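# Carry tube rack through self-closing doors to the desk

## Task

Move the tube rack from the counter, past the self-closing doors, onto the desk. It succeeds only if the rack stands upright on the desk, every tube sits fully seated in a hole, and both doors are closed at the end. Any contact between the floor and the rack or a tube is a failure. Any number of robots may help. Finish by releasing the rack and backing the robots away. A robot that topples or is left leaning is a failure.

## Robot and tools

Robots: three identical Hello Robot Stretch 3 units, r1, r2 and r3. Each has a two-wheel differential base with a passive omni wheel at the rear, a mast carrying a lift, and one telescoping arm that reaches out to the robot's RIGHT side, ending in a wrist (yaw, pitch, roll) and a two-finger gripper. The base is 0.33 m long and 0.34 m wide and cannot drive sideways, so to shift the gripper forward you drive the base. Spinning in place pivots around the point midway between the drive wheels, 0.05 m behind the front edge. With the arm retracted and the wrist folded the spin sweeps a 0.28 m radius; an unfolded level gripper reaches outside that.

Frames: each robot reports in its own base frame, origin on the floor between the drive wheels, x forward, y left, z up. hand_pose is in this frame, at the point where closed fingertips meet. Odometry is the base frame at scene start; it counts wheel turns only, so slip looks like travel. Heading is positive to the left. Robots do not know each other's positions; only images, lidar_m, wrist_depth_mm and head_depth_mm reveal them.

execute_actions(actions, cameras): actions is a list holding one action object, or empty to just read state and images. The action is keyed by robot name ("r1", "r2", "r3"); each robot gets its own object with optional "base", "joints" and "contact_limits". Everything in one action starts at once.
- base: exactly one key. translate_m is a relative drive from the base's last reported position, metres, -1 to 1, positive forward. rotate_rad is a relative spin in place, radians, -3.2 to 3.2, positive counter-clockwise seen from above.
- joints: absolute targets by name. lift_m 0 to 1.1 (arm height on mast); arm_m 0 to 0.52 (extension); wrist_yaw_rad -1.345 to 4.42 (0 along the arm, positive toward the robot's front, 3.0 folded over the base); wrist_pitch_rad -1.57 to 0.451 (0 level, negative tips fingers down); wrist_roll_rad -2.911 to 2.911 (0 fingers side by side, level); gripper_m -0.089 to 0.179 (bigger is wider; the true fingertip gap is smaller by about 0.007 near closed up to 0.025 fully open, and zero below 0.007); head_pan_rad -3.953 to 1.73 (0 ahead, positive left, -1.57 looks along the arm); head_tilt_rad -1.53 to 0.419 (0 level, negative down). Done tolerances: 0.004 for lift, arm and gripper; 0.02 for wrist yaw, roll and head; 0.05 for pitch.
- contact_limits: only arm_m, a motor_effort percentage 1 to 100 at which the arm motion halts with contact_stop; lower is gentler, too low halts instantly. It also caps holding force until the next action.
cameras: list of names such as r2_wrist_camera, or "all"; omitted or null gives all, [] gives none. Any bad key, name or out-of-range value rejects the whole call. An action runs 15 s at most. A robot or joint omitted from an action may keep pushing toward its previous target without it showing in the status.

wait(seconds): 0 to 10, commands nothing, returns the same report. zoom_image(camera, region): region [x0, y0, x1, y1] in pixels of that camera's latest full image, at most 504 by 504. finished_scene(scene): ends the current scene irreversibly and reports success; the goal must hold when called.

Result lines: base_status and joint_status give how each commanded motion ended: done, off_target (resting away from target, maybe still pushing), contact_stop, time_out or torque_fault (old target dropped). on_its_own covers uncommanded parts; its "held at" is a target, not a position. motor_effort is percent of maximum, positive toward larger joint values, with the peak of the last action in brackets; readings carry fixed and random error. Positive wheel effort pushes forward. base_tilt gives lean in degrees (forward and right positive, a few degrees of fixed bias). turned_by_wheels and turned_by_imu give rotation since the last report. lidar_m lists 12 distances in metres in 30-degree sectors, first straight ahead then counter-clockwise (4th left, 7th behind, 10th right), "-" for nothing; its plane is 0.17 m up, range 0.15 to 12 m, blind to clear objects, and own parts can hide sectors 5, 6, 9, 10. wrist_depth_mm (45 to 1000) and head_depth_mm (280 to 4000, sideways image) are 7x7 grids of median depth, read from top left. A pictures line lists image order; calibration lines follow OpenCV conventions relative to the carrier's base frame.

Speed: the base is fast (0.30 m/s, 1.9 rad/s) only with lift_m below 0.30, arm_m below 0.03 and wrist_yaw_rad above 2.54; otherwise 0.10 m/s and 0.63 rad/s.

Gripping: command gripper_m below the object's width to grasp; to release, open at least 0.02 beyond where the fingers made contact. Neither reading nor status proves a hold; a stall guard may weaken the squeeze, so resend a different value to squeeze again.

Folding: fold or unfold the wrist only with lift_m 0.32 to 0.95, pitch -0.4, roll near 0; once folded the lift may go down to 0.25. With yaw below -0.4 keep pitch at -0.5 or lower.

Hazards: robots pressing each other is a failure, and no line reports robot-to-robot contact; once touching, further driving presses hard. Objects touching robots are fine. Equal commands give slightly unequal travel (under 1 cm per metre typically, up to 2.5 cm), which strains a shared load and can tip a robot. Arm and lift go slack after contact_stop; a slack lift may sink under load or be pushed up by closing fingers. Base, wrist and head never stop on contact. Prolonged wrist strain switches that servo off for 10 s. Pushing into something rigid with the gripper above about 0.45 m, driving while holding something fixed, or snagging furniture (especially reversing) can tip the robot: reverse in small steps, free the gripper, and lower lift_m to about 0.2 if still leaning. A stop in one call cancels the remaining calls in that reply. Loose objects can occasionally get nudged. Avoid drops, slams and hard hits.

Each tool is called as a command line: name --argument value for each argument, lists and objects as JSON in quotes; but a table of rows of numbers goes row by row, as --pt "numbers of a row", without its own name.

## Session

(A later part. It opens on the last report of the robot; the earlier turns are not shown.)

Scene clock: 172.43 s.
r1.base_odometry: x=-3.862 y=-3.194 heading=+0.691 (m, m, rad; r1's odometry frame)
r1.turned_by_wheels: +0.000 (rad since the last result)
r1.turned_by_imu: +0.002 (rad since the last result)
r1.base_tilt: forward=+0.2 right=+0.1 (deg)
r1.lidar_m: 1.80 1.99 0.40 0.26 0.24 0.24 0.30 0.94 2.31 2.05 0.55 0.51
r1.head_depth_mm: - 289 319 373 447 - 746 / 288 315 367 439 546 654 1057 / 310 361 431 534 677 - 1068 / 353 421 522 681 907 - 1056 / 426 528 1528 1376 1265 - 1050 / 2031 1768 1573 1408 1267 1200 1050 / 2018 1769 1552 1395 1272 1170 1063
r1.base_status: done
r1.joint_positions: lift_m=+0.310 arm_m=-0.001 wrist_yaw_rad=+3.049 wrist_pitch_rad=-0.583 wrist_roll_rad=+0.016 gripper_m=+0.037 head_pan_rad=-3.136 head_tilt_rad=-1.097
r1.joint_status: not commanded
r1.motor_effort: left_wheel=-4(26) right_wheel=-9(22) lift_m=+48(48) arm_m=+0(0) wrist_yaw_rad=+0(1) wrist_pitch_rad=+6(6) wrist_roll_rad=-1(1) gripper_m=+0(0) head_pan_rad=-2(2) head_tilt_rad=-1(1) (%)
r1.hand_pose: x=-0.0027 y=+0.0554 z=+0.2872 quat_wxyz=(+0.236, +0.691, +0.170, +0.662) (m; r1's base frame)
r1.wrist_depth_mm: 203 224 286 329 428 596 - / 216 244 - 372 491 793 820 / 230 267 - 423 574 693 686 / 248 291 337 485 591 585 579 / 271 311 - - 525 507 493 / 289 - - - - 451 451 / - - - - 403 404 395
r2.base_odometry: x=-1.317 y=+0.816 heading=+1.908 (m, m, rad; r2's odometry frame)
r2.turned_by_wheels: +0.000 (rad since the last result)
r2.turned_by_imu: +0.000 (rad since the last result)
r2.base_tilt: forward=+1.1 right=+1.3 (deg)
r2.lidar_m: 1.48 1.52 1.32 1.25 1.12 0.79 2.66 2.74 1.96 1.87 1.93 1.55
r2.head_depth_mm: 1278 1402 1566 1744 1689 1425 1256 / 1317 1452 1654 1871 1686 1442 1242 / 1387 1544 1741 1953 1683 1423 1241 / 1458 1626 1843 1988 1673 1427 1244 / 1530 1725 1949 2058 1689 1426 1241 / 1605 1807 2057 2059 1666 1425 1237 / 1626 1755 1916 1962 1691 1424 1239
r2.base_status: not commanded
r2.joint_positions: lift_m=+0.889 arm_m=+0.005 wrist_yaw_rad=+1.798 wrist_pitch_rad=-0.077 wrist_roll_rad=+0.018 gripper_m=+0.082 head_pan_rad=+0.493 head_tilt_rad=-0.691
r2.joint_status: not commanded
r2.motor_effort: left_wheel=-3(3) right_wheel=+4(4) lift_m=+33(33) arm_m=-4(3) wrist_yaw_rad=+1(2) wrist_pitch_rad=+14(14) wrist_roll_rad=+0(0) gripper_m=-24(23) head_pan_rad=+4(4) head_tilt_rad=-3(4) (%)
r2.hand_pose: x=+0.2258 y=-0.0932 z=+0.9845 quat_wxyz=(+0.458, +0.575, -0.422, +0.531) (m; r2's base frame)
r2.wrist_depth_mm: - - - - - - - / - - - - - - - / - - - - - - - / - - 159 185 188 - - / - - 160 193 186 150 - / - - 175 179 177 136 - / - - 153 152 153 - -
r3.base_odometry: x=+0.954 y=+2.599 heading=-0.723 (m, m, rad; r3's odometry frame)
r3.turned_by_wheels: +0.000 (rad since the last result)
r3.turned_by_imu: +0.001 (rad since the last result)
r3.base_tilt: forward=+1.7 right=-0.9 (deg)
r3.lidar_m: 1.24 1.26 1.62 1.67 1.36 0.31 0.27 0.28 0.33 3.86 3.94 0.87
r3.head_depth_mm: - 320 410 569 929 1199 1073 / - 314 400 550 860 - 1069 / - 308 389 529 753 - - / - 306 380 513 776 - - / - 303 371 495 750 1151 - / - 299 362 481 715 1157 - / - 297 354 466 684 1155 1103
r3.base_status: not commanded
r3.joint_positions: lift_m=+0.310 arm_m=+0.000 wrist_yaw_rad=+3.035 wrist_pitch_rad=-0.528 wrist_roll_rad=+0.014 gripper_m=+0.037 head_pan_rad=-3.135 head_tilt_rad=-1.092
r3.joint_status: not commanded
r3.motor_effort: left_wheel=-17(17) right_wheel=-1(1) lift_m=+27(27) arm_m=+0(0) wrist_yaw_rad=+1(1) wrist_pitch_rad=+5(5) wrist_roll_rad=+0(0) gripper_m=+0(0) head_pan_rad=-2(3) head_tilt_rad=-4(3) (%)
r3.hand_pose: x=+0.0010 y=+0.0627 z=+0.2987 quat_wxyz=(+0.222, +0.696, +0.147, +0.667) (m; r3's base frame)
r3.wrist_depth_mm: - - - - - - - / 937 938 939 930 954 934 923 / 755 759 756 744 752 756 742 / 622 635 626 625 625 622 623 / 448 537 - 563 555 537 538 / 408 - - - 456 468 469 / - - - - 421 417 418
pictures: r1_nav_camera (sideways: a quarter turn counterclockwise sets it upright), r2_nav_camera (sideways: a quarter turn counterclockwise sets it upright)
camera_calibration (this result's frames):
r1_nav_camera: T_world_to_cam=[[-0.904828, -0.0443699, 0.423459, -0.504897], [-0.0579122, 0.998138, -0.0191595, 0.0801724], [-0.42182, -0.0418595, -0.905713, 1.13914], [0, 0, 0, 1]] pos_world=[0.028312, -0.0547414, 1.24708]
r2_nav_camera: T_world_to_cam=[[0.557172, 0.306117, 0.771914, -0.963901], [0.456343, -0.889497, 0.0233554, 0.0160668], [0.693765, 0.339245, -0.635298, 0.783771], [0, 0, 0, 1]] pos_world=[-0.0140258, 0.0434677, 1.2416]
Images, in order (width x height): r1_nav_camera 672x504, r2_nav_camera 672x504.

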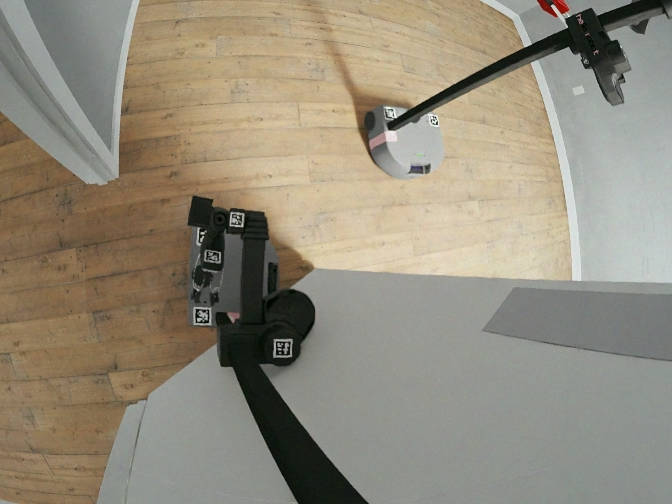

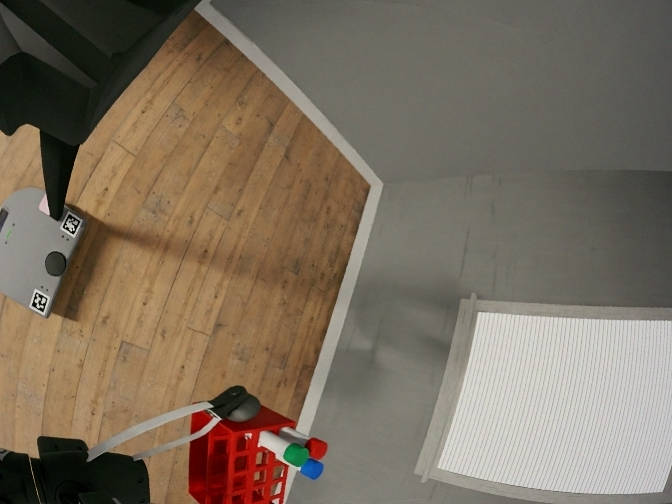

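execute_actions --actions '[{"r1":{"base":{"rotate_rad":-0.6}},"r2":{"base":{"rotate_rad":1.2},"joints":{"head_pan_rad":0,"head_tilt_rad":-1.0}}}]' --cameras '[]'

execute_actions --actions '[{"r1":{"base":{"translate_m":-0.25}},"r2":{"base":{"rotate_rad":1.0}}}]' --cameras '[]'

execute_actions --actions '[{"r1":{"base":{"rotate_rad":-0.6}}}]' --cameras '["r1_nav_camera","r2_nav_camera"]'

Scene clock: 180.20 s.
r1.base_odometry: x=-3.862 y=-3.194 heading=+0.091 (m, m, rad; r1's odometry frame)
r1.turned_by_wheels: -0.599 (rad since the last result)
r1.turned_by_imu: -0.588 (rad since the last result)
r1.base_tilt: forward=+0.2 right=+0.2 (deg)
r1.lidar_m: 0.50 1.80 2.24 0.46 0.30 0.27 0.27 0.34 1.03 1.07 2.05 0.64
r1.head_depth_mm: - - 323 410 562 - 1107 / - 293 343 443 627 886 1095 / - 301 366 483 666 - 1068 / - 312 392 527 732 - 1052 / 288 330 422 582 946 - 1050 / 296 351 456 652 1134 1199 1050 / 305 374 497 738 1253 1168 1064
r1.base_status: done
r1.joint_positions: lift_m=+0.310 arm_m=-0.001 wrist_yaw_rad=+3.049 wrist_pitch_rad=-0.583 wrist_roll_rad=+0.016 gripper_m=+0.037 head_pan_rad=-3.136 head_tilt_rad=-1.097
r1.joint_status: not commanded
r1.motor_effort: left_wheel=+1(15) right_wheel=-16(19) lift_m=+48(48) arm_m=+0(0) wrist_yaw_rad=+1(0) wrist_pitch_rad=+6(6) wrist_roll_rad=-1(1) gripper_m=-1(1) head_pan_rad=-3(3) head_tilt_rad=-2(1) (%)
r1.hand_pose: x=-0.0027 y=+0.0554 z=+0.2872 quat_wxyz=(+0.236, +0.691, +0.170, +0.662) (m; r1's base frame)
r1.wrist_depth_mm: 243 297 538 - - - - / 255 316 - 820 840 817 818 / 261 330 - 698 693 686 679 / 270 348 449 605 598 582 584 / 281 347 - - 521 506 493 / 285 - - - - 451 452 / - - - - 406 402 403
r2.base_odometry: x=-1.317 y=+0.816 heading=+3.108 (m, m, rad; r2's odometry frame)
r2.turned_by_wheels: +1.200 (rad since the last result)
r2.turned_by_imu: +1.215 (rad since the last result)
r2.base_tilt: forward=+1.1 right=+1.3 (deg)
r2.lidar_m: 1.27 1.25 0.84 0.81 2.66 2.37 1.89 1.88 1.87 1.50 1.48 1.59
r2.head_depth_mm: 1526 1843 1773 333 376 1248 1141 / 1452 1735 1738 327 359 1246 1135 / 1389 1669 1760 314 349 1250 1140 / 1339 1571 1739 1560 1366 1256 1138 / 1282 1500 1702 1563 1382 1244 1137 / 1232 1418 1664 1540 1385 1249 1140 / 1189 1368 1615 1554 1379 1249 1135
r2.base_status: done
r2.joint_positions: lift_m=+0.889 arm_m=+0.005 wrist_yaw_rad=+1.798 wrist_pitch_rad=-0.077 wrist_roll_rad=+0.018 gripper_m=+0.082 head_pan_rad=+0.007 head_tilt_rad=-0.988
r2.joint_status: all done
r2.motor_effort: left_wheel=-2(6) right_wheel=+4(7) lift_m=+33(33) arm_m=-3(3) wrist_yaw_rad=+2(1) wrist_pitch_rad=+14(14) wrist_roll_rad=+0(0) gripper_m=-23(23) head_pan_rad=-6(44) head_tilt_rad=-5(26) (%)
r2.hand_pose: x=+0.2258 y=-0.0931 z=+0.9845 quat_wxyz=(+0.458, +0.575, -0.422, +0.531) (m; r2's base frame)
r2.wrist_depth_mm: - - - - - - - / - - - - - - - / - - - - - - - / - - 159 185 188 - - / - - 160 192 186 150 - / - - 175 178 178 136 - / 867 - 154 154 153 - -
r3.base_odometry: x=+0.954 y=+2.599 heading=-0.723 (m, m, rad; r3's odometry frame)
r3.turned_by_wheels: +0.000 (rad since the last result)
r3.turned_by_imu: +0.001 (rad since the last result)
r3.base_tilt: forward=+1.7 right=-0.7 (deg)
r3.lidar_m: 1.24 1.26 1.62 1.67 1.35 0.31 0.28 0.28 0.33 3.86 3.93 0.87
r3.head_depth_mm: - 320 410 568 930 1201 1079 / - 314 399 547 857 - 1067 / - 308 389 531 753 - - / - 306 380 513 778 - - / - 303 370 497 749 1148 - / - 299 362 480 713 1158 - / - 297 354 466 684 1150 1102
r3.base_status: not commanded
r3.joint_positions: lift_m=+0.310 arm_m=+0.000 wrist_yaw_rad=+3.035 wrist_pitch_rad=-0.528 wrist_roll_rad=+0.014 gripper_m=+0.037 head_pan_rad=-3.135 head_tilt_rad=-1.092
r3.joint_status: not commanded
r3.motor_effort: left_wheel=-18(18) right_wheel=+0(0) lift_m=+27(27) arm_m=+0(0) wrist_yaw_rad=+0(0) wrist_pitch_rad=+5(5) wrist_roll_rad=+0(0) gripper_m=+0(0) head_pan_rad=-3(3) head_tilt_rad=-4(3) (%)
r3.hand_pose: x=+0.0010 y=+0.0627 z=+0.2987 quat_wxyz=(+0.222, +0.696, +0.147, +0.667) (m; r3's base frame)
r3.wrist_depth_mm: - - - - - - - / 957 949 940 946 921 932 933 / 753 746 752 767 748 760 746 / 626 629 628 633 624 626 624 / 444 537 - 560 545 536 538 / 406 - - - 459 470 472 / - - - - 415 418 420
pictures: none
No camera images: the call's "cameras" was empty. Leave "cameras" out to get every camera's image.

Scene clock: 183.73 s.
r1.base_odometry: x=-4.111 y=-3.216 heading=+0.092 (m, m, rad; r1's odometry frame)
r1.turned_by_wheels: +0.000 (rad since the last result)
r1.turned_by_imu: +0.001 (rad since the last result)
r1.base_tilt: forward=+0.2 right=+0.1 (deg)
r1.lidar_m: 0.75 2.02 0.51 0.29 0.25 0.25 0.29 2.67 2.66 1.04 2.23 1.00
r1.head_depth_mm: - 287 313 373 462 - 882 / - 299 353 431 553 692 1073 / 294 334 404 508 658 - 1063 / 317 379 470 621 848 - 1054 / 356 436 565 795 1242 - 1049 / 409 1669 1538 1410 1284 1204 1051 / 2032 1758 1552 1397 1263 1166 1060
r1.base_status: done
r1.joint_positions: lift_m=+0.310 arm_m=-0.001 wrist_yaw_rad=+3.049 wrist_pitch_rad=-0.583 wrist_roll_rad=+0.016 gripper_m=+0.037 head_pan_rad=-3.136 head_tilt_rad=-1.097
r1.joint_status: not commanded
r1.motor_effort: left_wheel=-2(22) right_wheel=-7(16) lift_m=+48(48) arm_m=+0(0) wrist_yaw_rad=+0(1) wrist_pitch_rad=+6(6) wrist_roll_rad=-1(1) gripper_m=+0(1) head_pan_rad=-3(2) head_tilt_rad=-1(1) (%)
r1.hand_pose: x=-0.0027 y=+0.0554 z=+0.2872 quat_wxyz=(+0.236, +0.691, +0.170, +0.662) (m; r1's base frame)
r1.wrist_depth_mm: 207 234 316 375 533 - - / 221 257 - 420 713 830 822 / 233 275 - 472 691 697 682 / 252 301 354 552 591 588 585 / 268 317 - - 522 505 512 / 287 - - - - 445 446 / - - - - 405 405 399
r2.base_odometry: x=-1.317 y=+0.816 heading=-2.175 (m, m, rad; r2's odometry frame)
r2.turned_by_wheels: +1.000 (rad since the last result)
r2.turned_by_imu: +1.012 (rad since the last result)
r2.base_tilt: forward=+1.1 right=+1.3 (deg)
r2.lidar_m: 1.04 1.07 2.66 2.44 1.91 1.87 1.93 1.50 1.48 1.58 1.28 1.25
r2.head_depth_mm: 2425 2065 1778 333 377 1248 1144 / 2464 2050 1766 327 359 1256 1135 / 2449 2028 1770 313 350 1246 1139 / 2372 2013 1760 1541 1371 1249 1135 / 1475 1687 1475 1495 1374 1248 1140 / 1257 1229 1519 1482 1383 1253 1143 / 1181 1220 1498 1545 1378 1251 1134
r2.base_status: done
r2.joint_positions: lift_m=+0.889 arm_m=+0.005 wrist_yaw_rad=+1.798 wrist_pitch_rad=-0.077 wrist_roll_rad=+0.018 gripper_m=+0.082 head_pan_rad=+0.007 head_tilt_rad=-0.988
r2.joint_status: not commanded
r2.motor_effort: left_wheel=-2(6) right_wheel=+4(8) lift_m=+33(33) arm_m=-3(3) wrist_yaw_rad=+1(1) wrist_pitch_rad=+14(14) wrist_roll_rad=+0(0) gripper_m=-24(24) head_pan_rad=-5(4) head_tilt_rad=-5(4) (%)
r2.hand_pose: x=+0.2258 y=-0.0931 z=+0.9845 quat_wxyz=(+0.458, +0.575, -0.422, +0.531) (m; r2's base frame)
r2.wrist_depth_mm: - - - - - - - / - - - - - - 867 / - - - - - - 873 / - - 159 185 188 - 872 / - - 161 193 186 150 922 / - - 174 178 177 136 911 / - - 154 153 152 - -
r3.base_odometry: x=+0.954 y=+2.599 heading=-0.723 (m, m, rad; r3's odometry frame)
r3.turned_by_wheels: +0.000 (rad since the last result)
r3.turned_by_imu: +0.001 (rad since the last result)
r3.base_tilt: forward=+1.8 right=-0.7 (deg)
r3.lidar_m: 1.24 1.26 1.62 1.67 1.36 0.31 0.28 0.28 0.33 3.87 3.93 0.87
r3.head_depth_mm: - 320 410 567 926 1202 1080 / - 314 400 548 857 - 1073 / - 308 389 530 755 - - / - 306 379 512 779 - - / - 303 371 496 748 1146 - / - 299 362 481 716 1158 - / - 297 354 466 684 1160 1104
r3.base_status: not commanded
r3.joint_positions: lift_m=+0.310 arm_m=+0.000 wrist_yaw_rad=+3.035 wrist_pitch_rad=-0.528 wrist_roll_rad=+0.014 gripper_m=+0.037 head_pan_rad=-3.135 head_tilt_rad=-1.092
r3.joint_status: not commanded
r3.motor_effort: left_wheel=-18(18) right_wheel=+1(1) lift_m=+27(27) arm_m=+0(0) wrist_yaw_rad=+0(1) wrist_pitch_rad=+5(5) wrist_roll_rad=+0(0) gripper_m=+0(0) head_pan_rad=-4(3) head_tilt_rad=-4(3) (%)
r3.hand_pose: x=+0.0010 y=+0.0627 z=+0.2987 quat_wxyz=(+0.222, +0.696, +0.147, +0.667) (m; r3's base frame)
r3.wrist_depth_mm: - - - - - - - / 944 944 944 931 947 930 921 / 763 757 755 743 760 746 747 / 619 630 628 632 623 621 631 / 446 542 - 557 556 539 532 / 405 - - - 462 471 471 / - - - - 419 414 416
pictures: none
No camera images: the call's "cameras" was empty. Leave "cameras" out to get every camera's image.

Scene clock: 185.63 s.
r1.base_odometry: x=-4.111 y=-3.216 heading=-0.508 (m, m, rad; r1's odometry frame)
r1.turned_by_wheels: -0.600 (rad since the last result)
r1.turned_by_imu: -0.591 (rad since the last result)
r1.base_tilt: forward=+0.2 right=+0.1 (deg)
r1.lidar_m: 1.15 0.75 2.02 2.15 0.32 0.27 0.27 0.31 2.68 2.66 1.04 2.24
r1.head_depth_mm: - 291 337 437 624 - 1100 / - 295 351 460 671 1004 1093 / - 300 366 488 688 - 1067 / - 306 383 517 719 - 1052 / - 315 401 551 887 - 1048 / 285 326 421 591 993 1202 1051 / 292 340 443 634 1193 1168 1065
r1.base_status: done
r1.joint_positions: lift_m=+0.310 arm_m=-0.001 wrist_yaw_rad=+3.049 wrist_pitch_rad=-0.583 wrist_roll_rad=+0.016 gripper_m=+0.037 head_pan_rad=-3.136 head_tilt_rad=-1.097
r1.joint_status: not commanded
r1.motor_effort: left_wheel=+0(11) right_wheel=-11(17) lift_m=+48(49) arm_m=+0(0) wrist_yaw_rad=+0(1) wrist_pitch_rad=+6(6) wrist_roll_rad=-1(0) gripper_m=-1(1) head_pan_rad=-2(2) head_tilt_rad=-1(1) (%)
r1.hand_pose: x=-0.0027 y=+0.0554 z=+0.2872 quat_wxyz=(+0.236, +0.691, +0.170, +0.662) (m; r1's base frame)
r1.wrist_depth_mm: 270 339 - - - - - / 273 359 - 840 832 840 797 / 281 373 - 698 701 715 680 / 288 381 519 591 598 582 581 / 293 373 - - 534 506 509 / 291 - - - - 449 443 / - - - - 409 397 401
r2.base_odometry: x=-1.317 y=+0.816 heading=-2.175 (m, m, rad; r2's odometry frame)
r2.turned_by_wheels: +0.000 (rad since the last result)
r2.turned_by_imu: +0.000 (rad since the last result)
r2.base_tilt: forward=+1.1 right=+1.3 (deg)
r2.lidar_m: 1.04 1.11 2.66 2.45 1.91 1.87 1.93 1.51 1.48 1.58 1.28 1.25
r2.head_depth_mm: 2446 2062 1773 333 377 1251 1138 / 2426 2069 1733 327 358 1252 1141 / 2454 2043 1757 313 349 1252 1140 / 2358 1996 1756 1546 1362 1244 1141 / 1428 1592 1524 1523 1386 1247 1128 / 1276 1245 1477 1523 1385 1253 1137 / 1215 1316 1529 1551 1383 1253 1135
r2.base_status: not commanded
r2.joint_positions: lift_m=+0.889 arm_m=+0.005 wrist_yaw_rad=+1.798 wrist_pitch_rad=-0.077 wrist_roll_rad=+0.018 gripper_m=+0.082 head_pan_rad=+0.007 head_tilt_rad=-0.988
r2.joint_status: not commanded
r2.motor_effort: left_wheel=-2(2) right_wheel=+4(4) lift_m=+33(33) arm_m=-3(3) wrist_yaw_rad=+1(2) wrist_pitch_rad=+14(14) wrist_roll_rad=+0(0) gripper_m=-23(23) head_pan_rad=-5(5) head_tilt_rad=-5(5) (%)
r2.hand_pose: x=+0.2258 y=-0.0931 z=+0.9845 quat_wxyz=(+0.458, +0.575, -0.422, +0.531) (m; r2's base frame)
r2.wrist_depth_mm: - - - - - - - / - - - - - - 845 / - - - - - - 846 / - - 159 185 189 - 895 / - - 160 193 186 149 921 / - - 175 178 178 136 939 / - - 153 153 152 - 980
r3.base_odometry: x=+0.954 y=+2.599 heading=-0.723 (m, m, rad; r3's odometry frame)
r3.turned_by_wheels: +0.000 (rad since the last result)
r3.turned_by_imu: +0.000 (rad since the last result)
r3.base_tilt: forward=+1.7 right=-0.8 (deg)
r3.lidar_m: 1.24 1.26 1.62 1.67 1.35 0.31 0.28 0.28 0.33 3.87 3.92 0.86
r3.head_depth_mm: - 320 410 568 926 1206 1081 / - 314 399 549 856 - 1074 / - 308 390 530 757 - - / - 306 380 512 779 - - / - 303 371 497 747 1146 - / - 299 362 481 716 1156 - / - 298 354 466 684 1154 1103
r3.base_status: not commanded
r3.joint_positions: lift_m=+0.310 arm_m=+0.000 wrist_yaw_rad=+3.035 wrist_pitch_rad=-0.528 wrist_roll_rad=+0.014 gripper_m=+0.037 head_pan_rad=-3.135 head_tilt_rad=-1.092
r3.joint_status: not commanded
r3.motor_effort: left_wheel=-17(18) right_wheel=+0(1) lift_m=+27(27) arm_m=+0(0) wrist_yaw_rad=+0(1) wrist_pitch_rad=+5(4) wrist_roll_rad=+0(0) gripper_m=+0(0) head_pan_rad=-2(3) head_tilt_rad=-3(3) (%)
r3.hand_pose: x=+0.0010 y=+0.0627 z=+0.2987 quat_wxyz=(+0.222, +0.696, +0.147, +0.667) (m; r3's base frame)
r3.wrist_depth_mm: - - - - - - - / 965 960 932 926 931 927 938 / 773 760 755 749 751 748 742 / 628 632 633 624 632 625 619 / 442 533 - 557 555 537 535 / 405 - - - 462 469 469 / - - - - 420 418 417
pictures: r1_nav_camera (sideways: a quarter turn counterclockwise sets it upright), r2_nav_camera (sideways: a quarter turn counterclockwise sets it upright)
camera_calibration (this result's frames):
r1_nav_camera: T_world_to_cam=[[-0.904827, -0.0443673, 0.423461, -0.504899], [-0.0579094, 0.998138, -0.0191594, 0.0801723], [-0.421823, -0.0418583, -0.905712, 1.13914], [0, 0, 0, 1]] pos_world=[0.0283118, -0.0547414, 1.24708]
r2_nav_camera: T_world_to_cam=[[0.833298, 0.0119022, 0.552695, -0.67993], [-0.00419128, -0.999603, 0.0278455, 0.0130404], [0.552807, -0.0255201, -0.832918, 1.04163], [0, 0, 0, 1]] pos_world=[-0.00917939, 0.0477103, 1.24302]
Images, in order (width x height): r1_nav_camera 672x504, r2_nav_camera 672x504.

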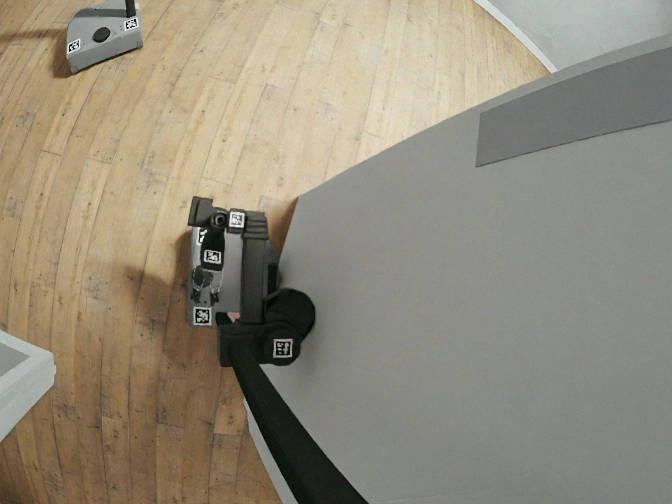

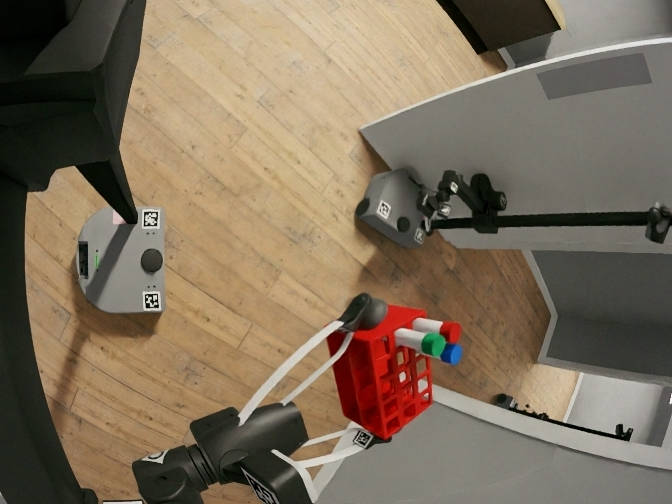

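execute_actions --actions '[{"r1":{"base":{"translate_m":-0.06}},"r2":{"base":{"rotate_rad":-0.17}}}]' --cameras '[]'

execute_actions --actions '[{"r2":{"base":{"translate_m":0.85},"joints":{"head_tilt_rad":-1.2}},"r1":{"joints":{"head_pan_rad":0}}}]' --cameras '["r1_nav_camera","r2_nav_camera"]'

Scene clock: 202.67 s.
r1.base_odometry: x=-4.122 y=-3.210 heading=-0.511 (m, m, rad; r1's odometry frame)
r1.turned_by_wheels: -0.003 (rad since the last result)
r1.turned_by_imu: +0.010 (rad since the last result)
r1.base_tilt: forward=+0.1 right=+0.1 (deg)
r1.lidar_m: 1.13 0.76 2.02 0.66 0.32 0.27 0.27 0.32 2.67 2.66 1.05 2.25
r1.head_depth_mm: - 289 332 429 605 826 1105 / - 294 347 453 657 976 1095 / - 300 364 482 676 - 1069 / - 306 381 515 710 - 1055 / - 315 400 551 876 - 1048 / 287 328 423 592 991 1199 1043 / 291 343 447 642 1199 1168 1082
r1.base_status: translate_m time_out (by the wheels' count: -0.0125 of -0.0600)
r1.joint_positions: lift_m=+0.310 arm_m=-0.001 wrist_yaw_rad=+3.051 wrist_pitch_rad=-0.583 wrist_roll_rad=+0.016 gripper_m=+0.037 head_pan_rad=-3.136 head_tilt_rad=-1.092
r1.joint_status: not commanded
r1.motor_effort: left_wheel=-6(100) right_wheel=-5(67) lift_m=+44(48) arm_m=+0(1) wrist_yaw_rad=-1(1) wrist_pitch_rad=+6(6) wrist_roll_rad=-1(1) gripper_m=-1(0) head_pan_rad=-2(2) head_tilt_rad=-4(4) (%)
r1.hand_pose: x=-0.0030 y=+0.0554 z=+0.2873 quat_wxyz=(+0.235, +0.691, +0.171, +0.662) (m; r1's base frame)
r1.wrist_depth_mm: 267 329 - - - - - / 269 351 - 853 844 825 843 / 277 365 - 685 676 693 683 / 287 377 511 582 587 591 586 / 289 365 - - 523 508 500 / 290 - - - - 448 441 / - - - - 405 401 399
r2.base_odometry: x=-1.317 y=+0.816 heading=-2.345 (m, m, rad; r2's odometry frame)
r2.turned_by_wheels: -0.170 (rad since the last result)
r2.turned_by_imu: -0.172 (rad since the last result)
r2.base_tilt: forward=+1.1 right=+1.3 (deg)
r2.lidar_m: 1.53 1.04 2.66 2.72 1.99 1.87 1.91 1.57 1.48 1.51 1.34 1.25
r2.head_depth_mm: 2450 1420 1569 332 377 1252 1138 / 2419 2045 1695 327 358 1258 1138 / 2428 2040 1782 313 350 1252 1132 / 2452 2038 1749 1553 1360 1249 1135 / 2436 2053 1741 1553 1402 1250 1133 / 2241 1818 1562 1517 1380 1248 1132 / 1353 1324 1449 1479 1379 1242 1132
r2.base_status: done
r2.joint_positions: lift_m=+0.889 arm_m=+0.005 wrist_yaw_rad=+1.798 wrist_pitch_rad=-0.077 wrist_roll_rad=+0.018 gripper_m=+0.082 head_pan_rad=+0.007 head_tilt_rad=-0.988
r2.joint_status: not commanded
r2.motor_effort: left_wheel=+3(7) right_wheel=-2(4) lift_m=+33(34) arm_m=-3(4) wrist_yaw_rad=+1(1) wrist_pitch_rad=+14(14) wrist_roll_rad=+0(0) gripper_m=-24(24) head_pan_rad=-5(5) head_tilt_rad=-6(4) (%)
r2.hand_pose: x=+0.2258 y=-0.0931 z=+0.9845 quat_wxyz=(+0.458, +0.575, -0.422, +0.531) (m; r2's base frame)
r2.wrist_depth_mm: - - - - - - 852 / - - - - - 982 863 / - - - - - - 878 / - - 160 185 188 - 868 / - - 159 193 185 149 926 / - - 175 178 177 135 929 / - - 153 153 152 - -
r3.base_odometry: x=+0.954 y=+2.599 heading=-0.723 (m, m, rad; r3's odometry frame)
r3.turned_by_wheels: +0.000 (rad since the last result)
r3.turned_by_imu: +0.001 (rad since the last result)
r3.base_tilt: forward=+1.7 right=-0.8 (deg)
r3.lidar_m: 1.24 1.26 1.61 1.67 1.35 0.31 0.27 0.28 0.33 3.87 3.94 0.86
r3.head_depth_mm: - 320 410 569 928 1207 1079 / - 314 399 549 855 - 1064 / - 307 389 530 757 - - / - 306 380 513 779 - - / - 303 371 496 749 1149 - / - 299 362 481 715 1158 - / - 297 354 466 684 1158 1099
r3.base_status: not commanded
r3.joint_positions: lift_m=+0.310 arm_m=+0.000 wrist_yaw_rad=+3.035 wrist_pitch_rad=-0.528 wrist_roll_rad=+0.014 gripper_m=+0.037 head_pan_rad=-3.135 head_tilt_rad=-1.092
r3.joint_status: not commanded
r3.motor_effort: left_wheel=-17(18) right_wheel=+0(0) lift_m=+27(27) arm_m=+0(0) wrist_yaw_rad=+1(0) wrist_pitch_rad=+5(5) wrist_roll_rad=+0(0) gripper_m=+0(0) head_pan_rad=-2(3) head_tilt_rad=-3(4) (%)
r3.hand_pose: x=+0.0010 y=+0.0627 z=+0.2987 quat_wxyz=(+0.222, +0.696, +0.147, +0.667) (m; r3's base frame)
r3.wrist_depth_mm: - - - - - - - / 950 959 936 932 939 940 923 / 761 762 753 758 747 748 750 / 613 632 631 637 632 618 630 / 444 538 - 561 547 538 536 / 405 - - - 459 470 472 / - - - - 417 416 418
pictures: none
No camera images: the call's "cameras" was empty. Leave "cameras" out to get every camera's image.

not run: a stop came earlier in this reply.

Door at its stop.

execute_actions --actions '[{"r2":{"base":{"translate_m":0.65},"joints":{"head_tilt_rad":-1.2}},"r1":{"joints":{"head_pan_rad":0}}}]' --cameras '["r1_nav_camera","r2_nav_camera"]'

Scene clock: 212.90 s.
r1.base_odometry: x=-4.122 y=-3.210 heading=-0.511 (m, m, rad; r1's odometry frame)
r1.turned_by_wheels: +0.000 (rad since the last result)
r1.turned_by_imu: +0.003 (rad since the last result)
r1.base_tilt: forward=+0.2 right=+0.1 (deg)
r1.lidar_m: 1.13 0.76 2.02 0.66 0.32 0.27 0.27 0.32 2.68 2.66 0.47 0.47
r1.head_depth_mm: 464 1860 1649 1464 1135 1201 1100 / 1985 1775 1627 1448 1147 1183 1096 / 494 415 1613 1443 1248 1184 - / 433 443 1604 1428 1298 1174 - / 1560 1725 1580 1425 1286 1185 - / 1229 1381 1497 1408 1279 1169 1098 / 964 1047 1155 1332 1267 1156 1070
r1.base_status: not commanded
r1.joint_positions: lift_m=+0.310 arm_m=-0.001 wrist_yaw_rad=+3.051 wrist_pitch_rad=-0.583 wrist_roll_rad=+0.016 gripper_m=+0.037 head_pan_rad=-0.007 head_tilt_rad=-1.092
r1.joint_status: all done
r1.motor_effort: left_wheel=-7(7) right_wheel=-5(6) lift_m=+45(45) arm_m=+1(0) wrist_yaw_rad=+0(0) wrist_pitch_rad=+6(6) wrist_roll_rad=-1(1) gripper_m=+0(1) head_pan_rad=+4(53) head_tilt_rad=-3(4) (%)
r1.hand_pose: x=-0.0030 y=+0.0554 z=+0.2873 quat_wxyz=(+0.235, +0.691, +0.171, +0.662) (m; r1's base frame)
r1.wrist_depth_mm: 265 328 - - - - - / 271 355 - 869 883 853 806 / 278 366 - 702 693 702 688 / 284 376 500 596 588 572 583 / 292 369 - - 523 510 504 / 288 - - - - 453 452 / - - - - 405 399 399
r2.base_odometry: x=-1.771 y=+0.351 heading=-2.345 (m, m, rad; r2's odometry frame)
r2.turned_by_wheels: +0.000 (rad since the last result)
r2.turned_by_imu: +0.003 (rad since the last result)
r2.base_tilt: forward=+1.1 right=+1.3 (deg)
r2.lidar_m: 2.09 0.47 0.48 0.78 2.61 2.46 2.51 1.88 1.76 1.04 0.71 0.67
r2.head_depth_mm: 1788 1609 332 1345 1300 1199 1136 / 1795 316 326 1346 1287 1206 1136 / 1784 316 302 1340 1288 1217 - / 1769 1629 1521 1385 1287 1217 - / 1773 1616 1487 1385 1293 1212 - / 1790 1626 1497 1359 1285 1199 1150 / 1165 1237 1405 1180 1146 1205 1139
r2.base_status: done
r2.joint_positions: lift_m=+0.889 arm_m=+0.005 wrist_yaw_rad=+1.798 wrist_pitch_rad=-0.077 wrist_roll_rad=+0.018 gripper_m=+0.082 head_pan_rad=+0.007 head_tilt_rad=-1.185
r2.joint_status: all done
r2.motor_effort: left_wheel=+2(7) right_wheel=-2(2) lift_m=+33(33) arm_m=-3(3) wrist_yaw_rad=+1(1) wrist_pitch_rad=+14(14) wrist_roll_rad=+0(0) gripper_m=-23(23) head_pan_rad=-5(5) head_tilt_rad=-7(23) (%)
r2.hand_pose: x=+0.2258 y=-0.0931 z=+0.9845 quat_wxyz=(+0.458, +0.575, -0.422, +0.531) (m; r2's base frame)
r2.wrist_depth_mm: 603 701 884 - - - - / 630 719 877 - - - - / 629 688 829 - - - - / 647 725 160 186 188 - - / 669 718 160 193 187 150 484 / 688 751 175 178 178 136 434 / 671 682 154 153 152 - 517
r3.base_odometry: x=+0.954 y=+2.599 heading=-0.723 (m, m, rad; r3's odometry frame)
r3.turned_by_wheels: +0.000 (rad since the last result)
r3.turned_by_imu: +0.002 (rad since the last result)
r3.base_tilt: forward=+1.7 right=-0.8 (deg)
r3.lidar_m: 1.24 1.26 1.62 1.67 1.35 0.31 0.28 0.28 0.33 3.86 3.92 0.87
r3.head_depth_mm: - 320 410 570 929 1196 1079 / - 313 399 548 858 - 1068 / - 307 389 530 757 - - / - 306 380 512 780 - - / - 303 371 497 749 1150 - / - 299 363 481 715 1160 - / - 297 354 467 684 1156 1106
r3.base_status: not commanded
r3.joint_positions: lift_m=+0.310 arm_m=+0.000 wrist_yaw_rad=+3.035 wrist_pitch_rad=-0.528 wrist_roll_rad=+0.014 gripper_m=+0.037 head_pan_rad=-3.135 head_tilt_rad=-1.092
r3.joint_status: not commanded
r3.motor_effort: left_wheel=-18(18) right_wheel=+0(1) lift_m=+27(27) arm_m=+0(0) wrist_yaw_rad=+1(1) wrist_pitch_rad=+5(5) wrist_roll_rad=+0(0) gripper_m=+0(0) head_pan_rad=-4(3) head_tilt_rad=-3(3) (%)
r3.hand_pose: x=+0.0010 y=+0.0627 z=+0.2987 quat_wxyz=(+0.222, +0.696, +0.147, +0.667) (m; r3's base frame)
r3.wrist_depth_mm: - - - - - - - / 960 936 936 939 940 945 938 / 747 751 748 752 748 755 734 / 618 624 624 629 620 636 624 / 444 540 - 558 547 540 537 / 406 - - - 456 471 466 / - - - - 416 416 420
pictures: r1_nav_camera (sideways: a quarter turn counterclockwise sets it upright), r2_nav_camera (sideways: a quarter turn counterclockwise sets it upright)
camera_calibration (this result's frames):
r1_nav_camera: T_world_to_cam=[[0.903261, 0.0325616, 0.427854, -0.52165], [0.0449615, -0.99881, -0.0189063, 0.0792153], [0.426729, 0.0363143, -0.90365, 1.13129], [0, 0, 0, 1]] pos_world=[-0.0151284, 0.0550249, 1.24698]
r2_nav_camera: T_world_to_cam=[[0.925612, 0.0124883, 0.378268, -0.453288], [0.00142725, -0.999564, 0.0295076, 0.0108497], [0.378471, -0.0267727, -0.925226, 1.16264], [0, 0, 0, 1]] pos_world=[-0.0204714, 0.0476327, 1.24685]
Images, in order (width x height): r1_nav_camera 672x504, r2_nav_camera 672x504.

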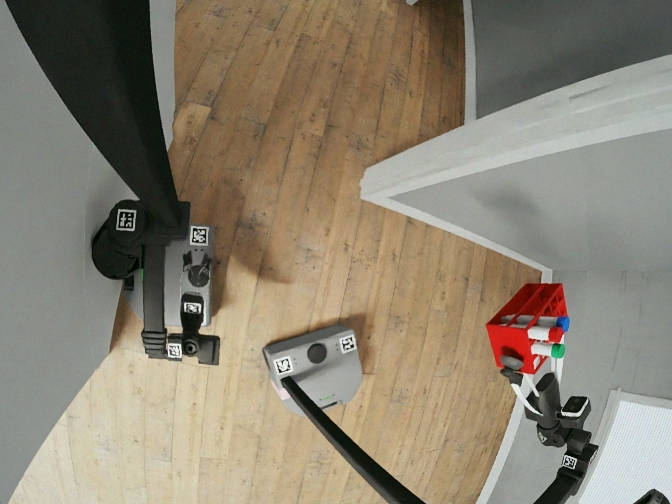

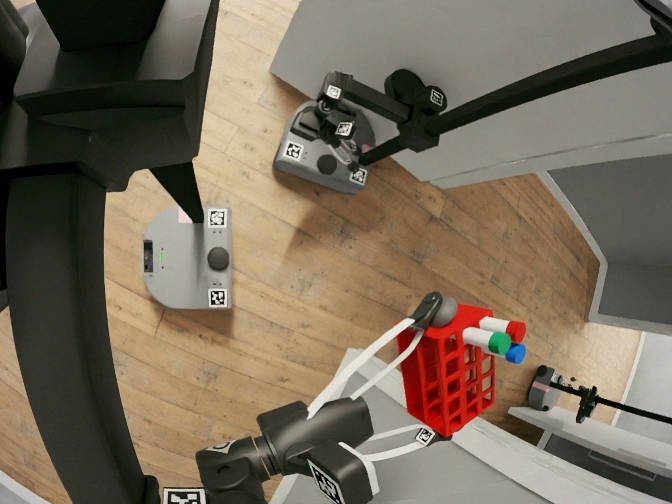

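execute_actions --actions '[{"r2":{"base":{"rotate_rad":-0.11}}}]' --cameras '[]'

execute_actions --actions '[{"r2":{"base":{"translate_m":0.9}}}]' --cameras '["r1_nav_camera","r2_nav_camera"]'

Scene clock: 219.23 s.
r1.base_odometry: x=-4.122 y=-3.210 heading=-0.511 (m, m, rad; r1's odometry frame)
r1.turned_by_wheels: +0.000 (rad since the last result)
r1.turned_by_imu: +0.001 (rad since the last result)
r1.base_tilt: forward=+0.2 right=+0.2 (deg)
r1.lidar_m: 1.13 0.76 2.02 0.66 0.32 0.27 0.27 0.31 2.67 2.66 0.45 0.47
r1.head_depth_mm: 470 1857 1633 1468 1137 1193 1104 / 1941 1785 1622 1456 1144 1181 1097 / 435 439 1606 1437 1263 1187 - / 424 498 1595 1430 1297 1183 - / 1627 1752 1582 1415 1286 1172 - / 1238 1387 1504 1411 1275 1169 1098 / 967 1053 1155 1341 1262 1156 1068
r1.base_status: not commanded
r1.joint_positions: lift_m=+0.310 arm_m=-0.001 wrist_yaw_rad=+3.051 wrist_pitch_rad=-0.583 wrist_roll_rad=+0.016 gripper_m=+0.037 head_pan_rad=-0.007 head_tilt_rad=-1.092
r1.joint_status: not commanded
r1.motor_effort: left_wheel=-7(7) right_wheel=-6(6) lift_m=+45(45) arm_m=+1(0) wrist_yaw_rad=+0(1) wrist_pitch_rad=+6(6) wrist_roll_rad=-1(1) gripper_m=-1(0) head_pan_rad=+4(5) head_tilt_rad=-3(4) (%)
r1.hand_pose: x=-0.0030 y=+0.0554 z=+0.2873 quat_wxyz=(+0.235, +0.691, +0.171, +0.662) (m; r1's base frame)
r1.wrist_depth_mm: 265 327 - - - - - / 271 355 - 846 859 827 802 / 277 370 - 700 702 694 694 / 285 379 512 585 601 580 588 / 292 367 - - 529 515 518 / 290 - - - - 447 449 / - - - - 405 402 399
r2.base_odometry: x=-1.771 y=+0.351 heading=-2.455 (m, m, rad; r2's odometry frame)
r2.turned_by_wheels: -0.110 (rad since the last result)
r2.turned_by_imu: -0.111 (rad since the last result)
r2.base_tilt: forward=+1.0 right=+1.3 (deg)
r2.lidar_m: 2.41 0.48 0.47 0.76 2.73 2.46 2.47 1.96 1.76 1.20 0.75 0.67
r2.head_depth_mm: 1789 1609 332 1349 1310 1193 1135 / 1784 320 326 1341 1294 1209 1142 / 1780 316 302 1352 1292 1218 - / 1786 1628 1515 1374 1290 1215 - / 1774 1624 1493 1379 1275 1219 - / 1783 1621 1493 1381 1288 1207 1154 / 1762 1613 1487 1247 1165 1190 1142
r2.base_status: done
r2.joint_positions: lift_m=+0.889 arm_m=+0.005 wrist_yaw_rad=+1.798 wrist_pitch_rad=-0.077 wrist_roll_rad=+0.018 gripper_m=+0.082 head_pan_rad=+0.007 head_tilt_rad=-1.185
r2.joint_status: not commanded
r2.motor_effort: left_wheel=+4(7) right_wheel=-2(4) lift_m=+33(33) arm_m=-3(3) wrist_yaw_rad=+1(2) wrist_pitch_rad=+14(14) wrist_roll_rad=+0(0) gripper_m=-23(23) head_pan_rad=-5(4) head_tilt_rad=-7(6) (%)
r2.hand_pose: x=+0.2258 y=-0.0931 z=+0.9845 quat_wxyz=(+0.458, +0.575, -0.422, +0.531) (m; r2's base frame)
r2.wrist_depth_mm: 548 738 - - - - 396 / 609 767 - - - - 404 / 608 771 893 - - - 420 / 639 803 160 185 188 - 434 / 661 796 160 192 187 149 448 / 689 606 175 178 177 136 457 / 691 861 153 152 153 515 486
r3.base_odometry: x=+0.954 y=+2.599 heading=-0.723 (m, m, rad; r3's odometry frame)
r3.turned_by_wheels: +0.000 (rad since the last result)
r3.turned_by_imu: +0.001 (rad since the last result)
r3.base_tilt: forward=+1.7 right=-0.7 (deg)
r3.lidar_m: 1.24 1.26 1.62 1.67 1.35 0.31 0.28 0.28 0.33 3.85 3.93 0.87
r3.head_depth_mm: - 320 410 568 930 1194 1074 / - 313 400 549 854 - 1065 / - 308 389 530 756 - - / - 306 380 513 780 - - / - 303 371 496 751 1152 - / - 298 362 480 714 1163 - / - 298 354 467 682 1159 1104
r3.base_status: not commanded
r3.joint_positions: lift_m=+0.310 arm_m=+0.000 wrist_yaw_rad=+3.035 wrist_pitch_rad=-0.528 wrist_roll_rad=+0.014 gripper_m=+0.037 head_pan_rad=-3.135 head_tilt_rad=-1.092
r3.joint_status: not commanded
r3.motor_effort: left_wheel=-17(18) right_wheel=+0(1) lift_m=+27(26) arm_m=+0(0) wrist_yaw_rad=+0(1) wrist_pitch_rad=+5(5) wrist_roll_rad=+0(0) gripper_m=+0(0) head_pan_rad=-3(3) head_tilt_rad=-4(4) (%)
r3.hand_pose: x=+0.0010 y=+0.0627 z=+0.2987 quat_wxyz=(+0.222, +0.696, +0.147, +0.667) (m; r3's base frame)
r3.wrist_depth_mm: - - - - - - - / 950 957 959 943 933 939 927 / 757 745 744 747 753 744 743 / 618 623 627 627 622 620 622 / 439 543 - 557 555 533 538 / 408 - - - 460 470 471 / - - - - 420 416 420
pictures: none
No camera images: the call's "cameras" was empty. Leave "cameras" out to get every camera's image.

Scene clock: 229.53 s.
r1.base_odometry: x=-4.122 y=-3.210 heading=-0.511 (m, m, rad; r1's odometry frame)
r1.turned_by_wheels: +0.000 (rad since the last result)
r1.turned_by_imu: +0.003 (rad since the last result)
r1.base_tilt: forward=+0.2 right=+0.1 (deg)
r1.lidar_m: 1.13 0.76 0.53 0.55 0.32 0.27 0.27 0.32 2.68 2.67 2.73 2.25
r1.head_depth_mm: 2017 1859 1638 1464 1324 1198 1102 / 2042 1850 1628 1448 1310 1194 1096 / 2036 1833 1606 1436 1303 1184 - / 2053 1817 1598 1435 1299 1181 - / 1734 1765 1590 1419 1287 1173 - / 1236 1387 1501 1409 1271 1170 1100 / 966 1049 1156 1333 1271 1154 1069
r1.base_status: not commanded
r1.joint_positions: lift_m=+0.310 arm_m=-0.001 wrist_yaw_rad=+3.051 wrist_pitch_rad=-0.583 wrist_roll_rad=+0.016 gripper_m=+0.037 head_pan_rad=-0.007 head_tilt_rad=-1.092
r1.joint_status: not commanded
r1.motor_effort: left_wheel=-7(7) right_wheel=-6(6) lift_m=+45(45) arm_m=+0(1) wrist_yaw_rad=-1(1) wrist_pitch_rad=+5(6) wrist_roll_rad=-1(1) gripper_m=+0(2) head_pan_rad=+4(4) head_tilt_rad=-3(3) (%)
r1.hand_pose: x=-0.0030 y=+0.0554 z=+0.2873 quat_wxyz=(+0.235, +0.691, +0.171, +0.662) (m; r1's base frame)
r1.wrist_depth_mm: 264 332 - - 646 655 - / 274 351 - 855 571 532 568 / 277 366 - 706 560 519 653 / 281 378 510 599 596 549 575 / 294 371 - - 533 503 519 / 287 - - - - 445 443 / - - - - 412 406 397
r2.base_odometry: x=-2.467 y=-0.219 heading=-2.455 (m, m, rad; r2's odometry frame)
r2.turned_by_wheels: +0.000 (rad since the last result)
r2.turned_by_imu: +0.004 (rad since the last result)
r2.base_tilt: forward=+1.1 right=+1.3 (deg)
r2.lidar_m: 1.87 1.18 0.77 0.45 0.50 0.57 3.32 2.29 0.42 1.03 1.25 1.34
r2.head_depth_mm: 1795 1608 332 1362 1302 1204 1138 / 1792 314 326 1348 1295 1203 1134 / 1798 316 302 1344 1291 1217 - / 1781 1622 1523 1392 1303 1211 - / 1785 1623 1490 1384 1293 1209 - / 1783 1635 1487 1383 1287 1201 1149 / 1742 1630 1496 1376 1288 1208 1146
r2.base_status: done
r2.joint_positions: lift_m=+0.889 arm_m=+0.005 wrist_yaw_rad=+1.798 wrist_pitch_rad=-0.077 wrist_roll_rad=+0.018 gripper_m=+0.082 head_pan_rad=+0.007 head_tilt_rad=-1.186
r2.joint_status: not commanded
r2.motor_effort: left_wheel=+3(8) right_wheel=-1(1) lift_m=+33(33) arm_m=-4(3) wrist_yaw_rad=+2(2) wrist_pitch_rad=+14(14) wrist_roll_rad=+0(0) gripper_m=-23(23) head_pan_rad=-4(5) head_tilt_rad=-7(7) (%)
r2.hand_pose: x=+0.2258 y=-0.0931 z=+0.9845 quat_wxyz=(+0.458, +0.575, -0.422, +0.531) (m; r2's base frame)
r2.wrist_depth_mm: 908 - - - - - - / 895 - - - - - - / 904 - - - - - - / 939 - 159 185 189 - - / 962 - 159 193 186 149 - / 967 - 175 179 177 136 - / 967 - 154 153 152 - -
r3.base_odometry: x=+0.954 y=+2.599 heading=-0.723 (m, m, rad; r3's odometry frame)
r3.turned_by_wheels: +0.000 (rad since the last result)
r3.turned_by_imu: +0.002 (rad since the last result)
r3.base_tilt: forward=+1.8 right=-0.7 (deg)
r3.lidar_m: 1.24 1.26 1.62 1.57 1.36 0.31 0.28 0.28 0.33 3.86 3.94 0.87
r3.head_depth_mm: - 320 410 569 928 1203 1081 / - 314 399 549 858 - 1067 / - 307 390 530 755 - - / - 306 380 513 779 - - / - 303 370 496 750 1149 - / - 299 362 481 714 1159 - / - 298 354 467 685 1154 1105
r3.base_status: not commanded
r3.joint_positions: lift_m=+0.310 arm_m=+0.000 wrist_yaw_rad=+3.035 wrist_pitch_rad=-0.528 wrist_roll_rad=+0.014 gripper_m=+0.037 head_pan_rad=-3.135 head_tilt_rad=-1.092
r3.joint_status: not commanded
r3.motor_effort: left_wheel=-18(17) right_wheel=+0(0) lift_m=+27(27) arm_m=-1(0) wrist_yaw_rad=+0(0) wrist_pitch_rad=+5(5) wrist_roll_rad=+0(0) gripper_m=+0(0) head_pan_rad=-3(2) head_tilt_rad=-4(4) (%)
r3.hand_pose: x=+0.0010 y=+0.0627 z=+0.2987 quat_wxyz=(+0.222, +0.696, +0.147, +0.667) (m; r3's base frame)
r3.wrist_depth_mm: - - - - - - - / 944 937 959 933 937 926 934 / 753 758 750 758 739 751 741 / 625 625 632 630 622 634 620 / 443 538 - 571 553 536 541 / 404 - - - 460 472 471 / - - - - 416 420 418
pictures: r1_nav_camera (sideways: a quarter turn counterclockwise sets it upright), r2_nav_camera (sideways: a quarter turn counterclockwise sets it upright)
camera_calibration (this result's frames):
r1_nav_camera: T_world_to_cam=[[0.903261, 0.032569, 0.427854, -0.52165], [0.0449697, -0.998809, -0.0189063, 0.0792152], [0.426729, 0.0363177, -0.90365, 1.13129], [0, 0, 0, 1]] pos_world=[-0.0151288, 0.0550247, 1.24698]
r2_nav_camera: T_world_to_cam=[[0.925669, 0.012466, 0.378129, -0.453108], [0.00140713, -0.999564, 0.0295085, 0.0108487], [0.378332, -0.026783, -0.925283, 1.16271], [0, 0, 0, 1]] pos_world=[-0.0204785, 0.0476333, 1.24685]
Images, in order (width x height): r1_nav_camera 672x504, r2_nav_camera 672x504.

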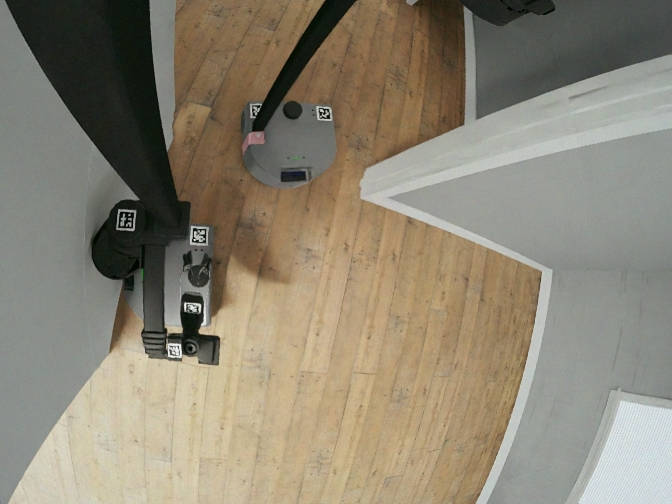

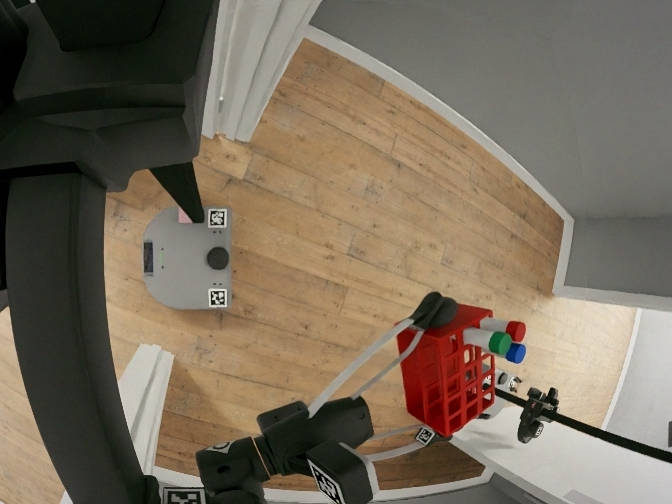

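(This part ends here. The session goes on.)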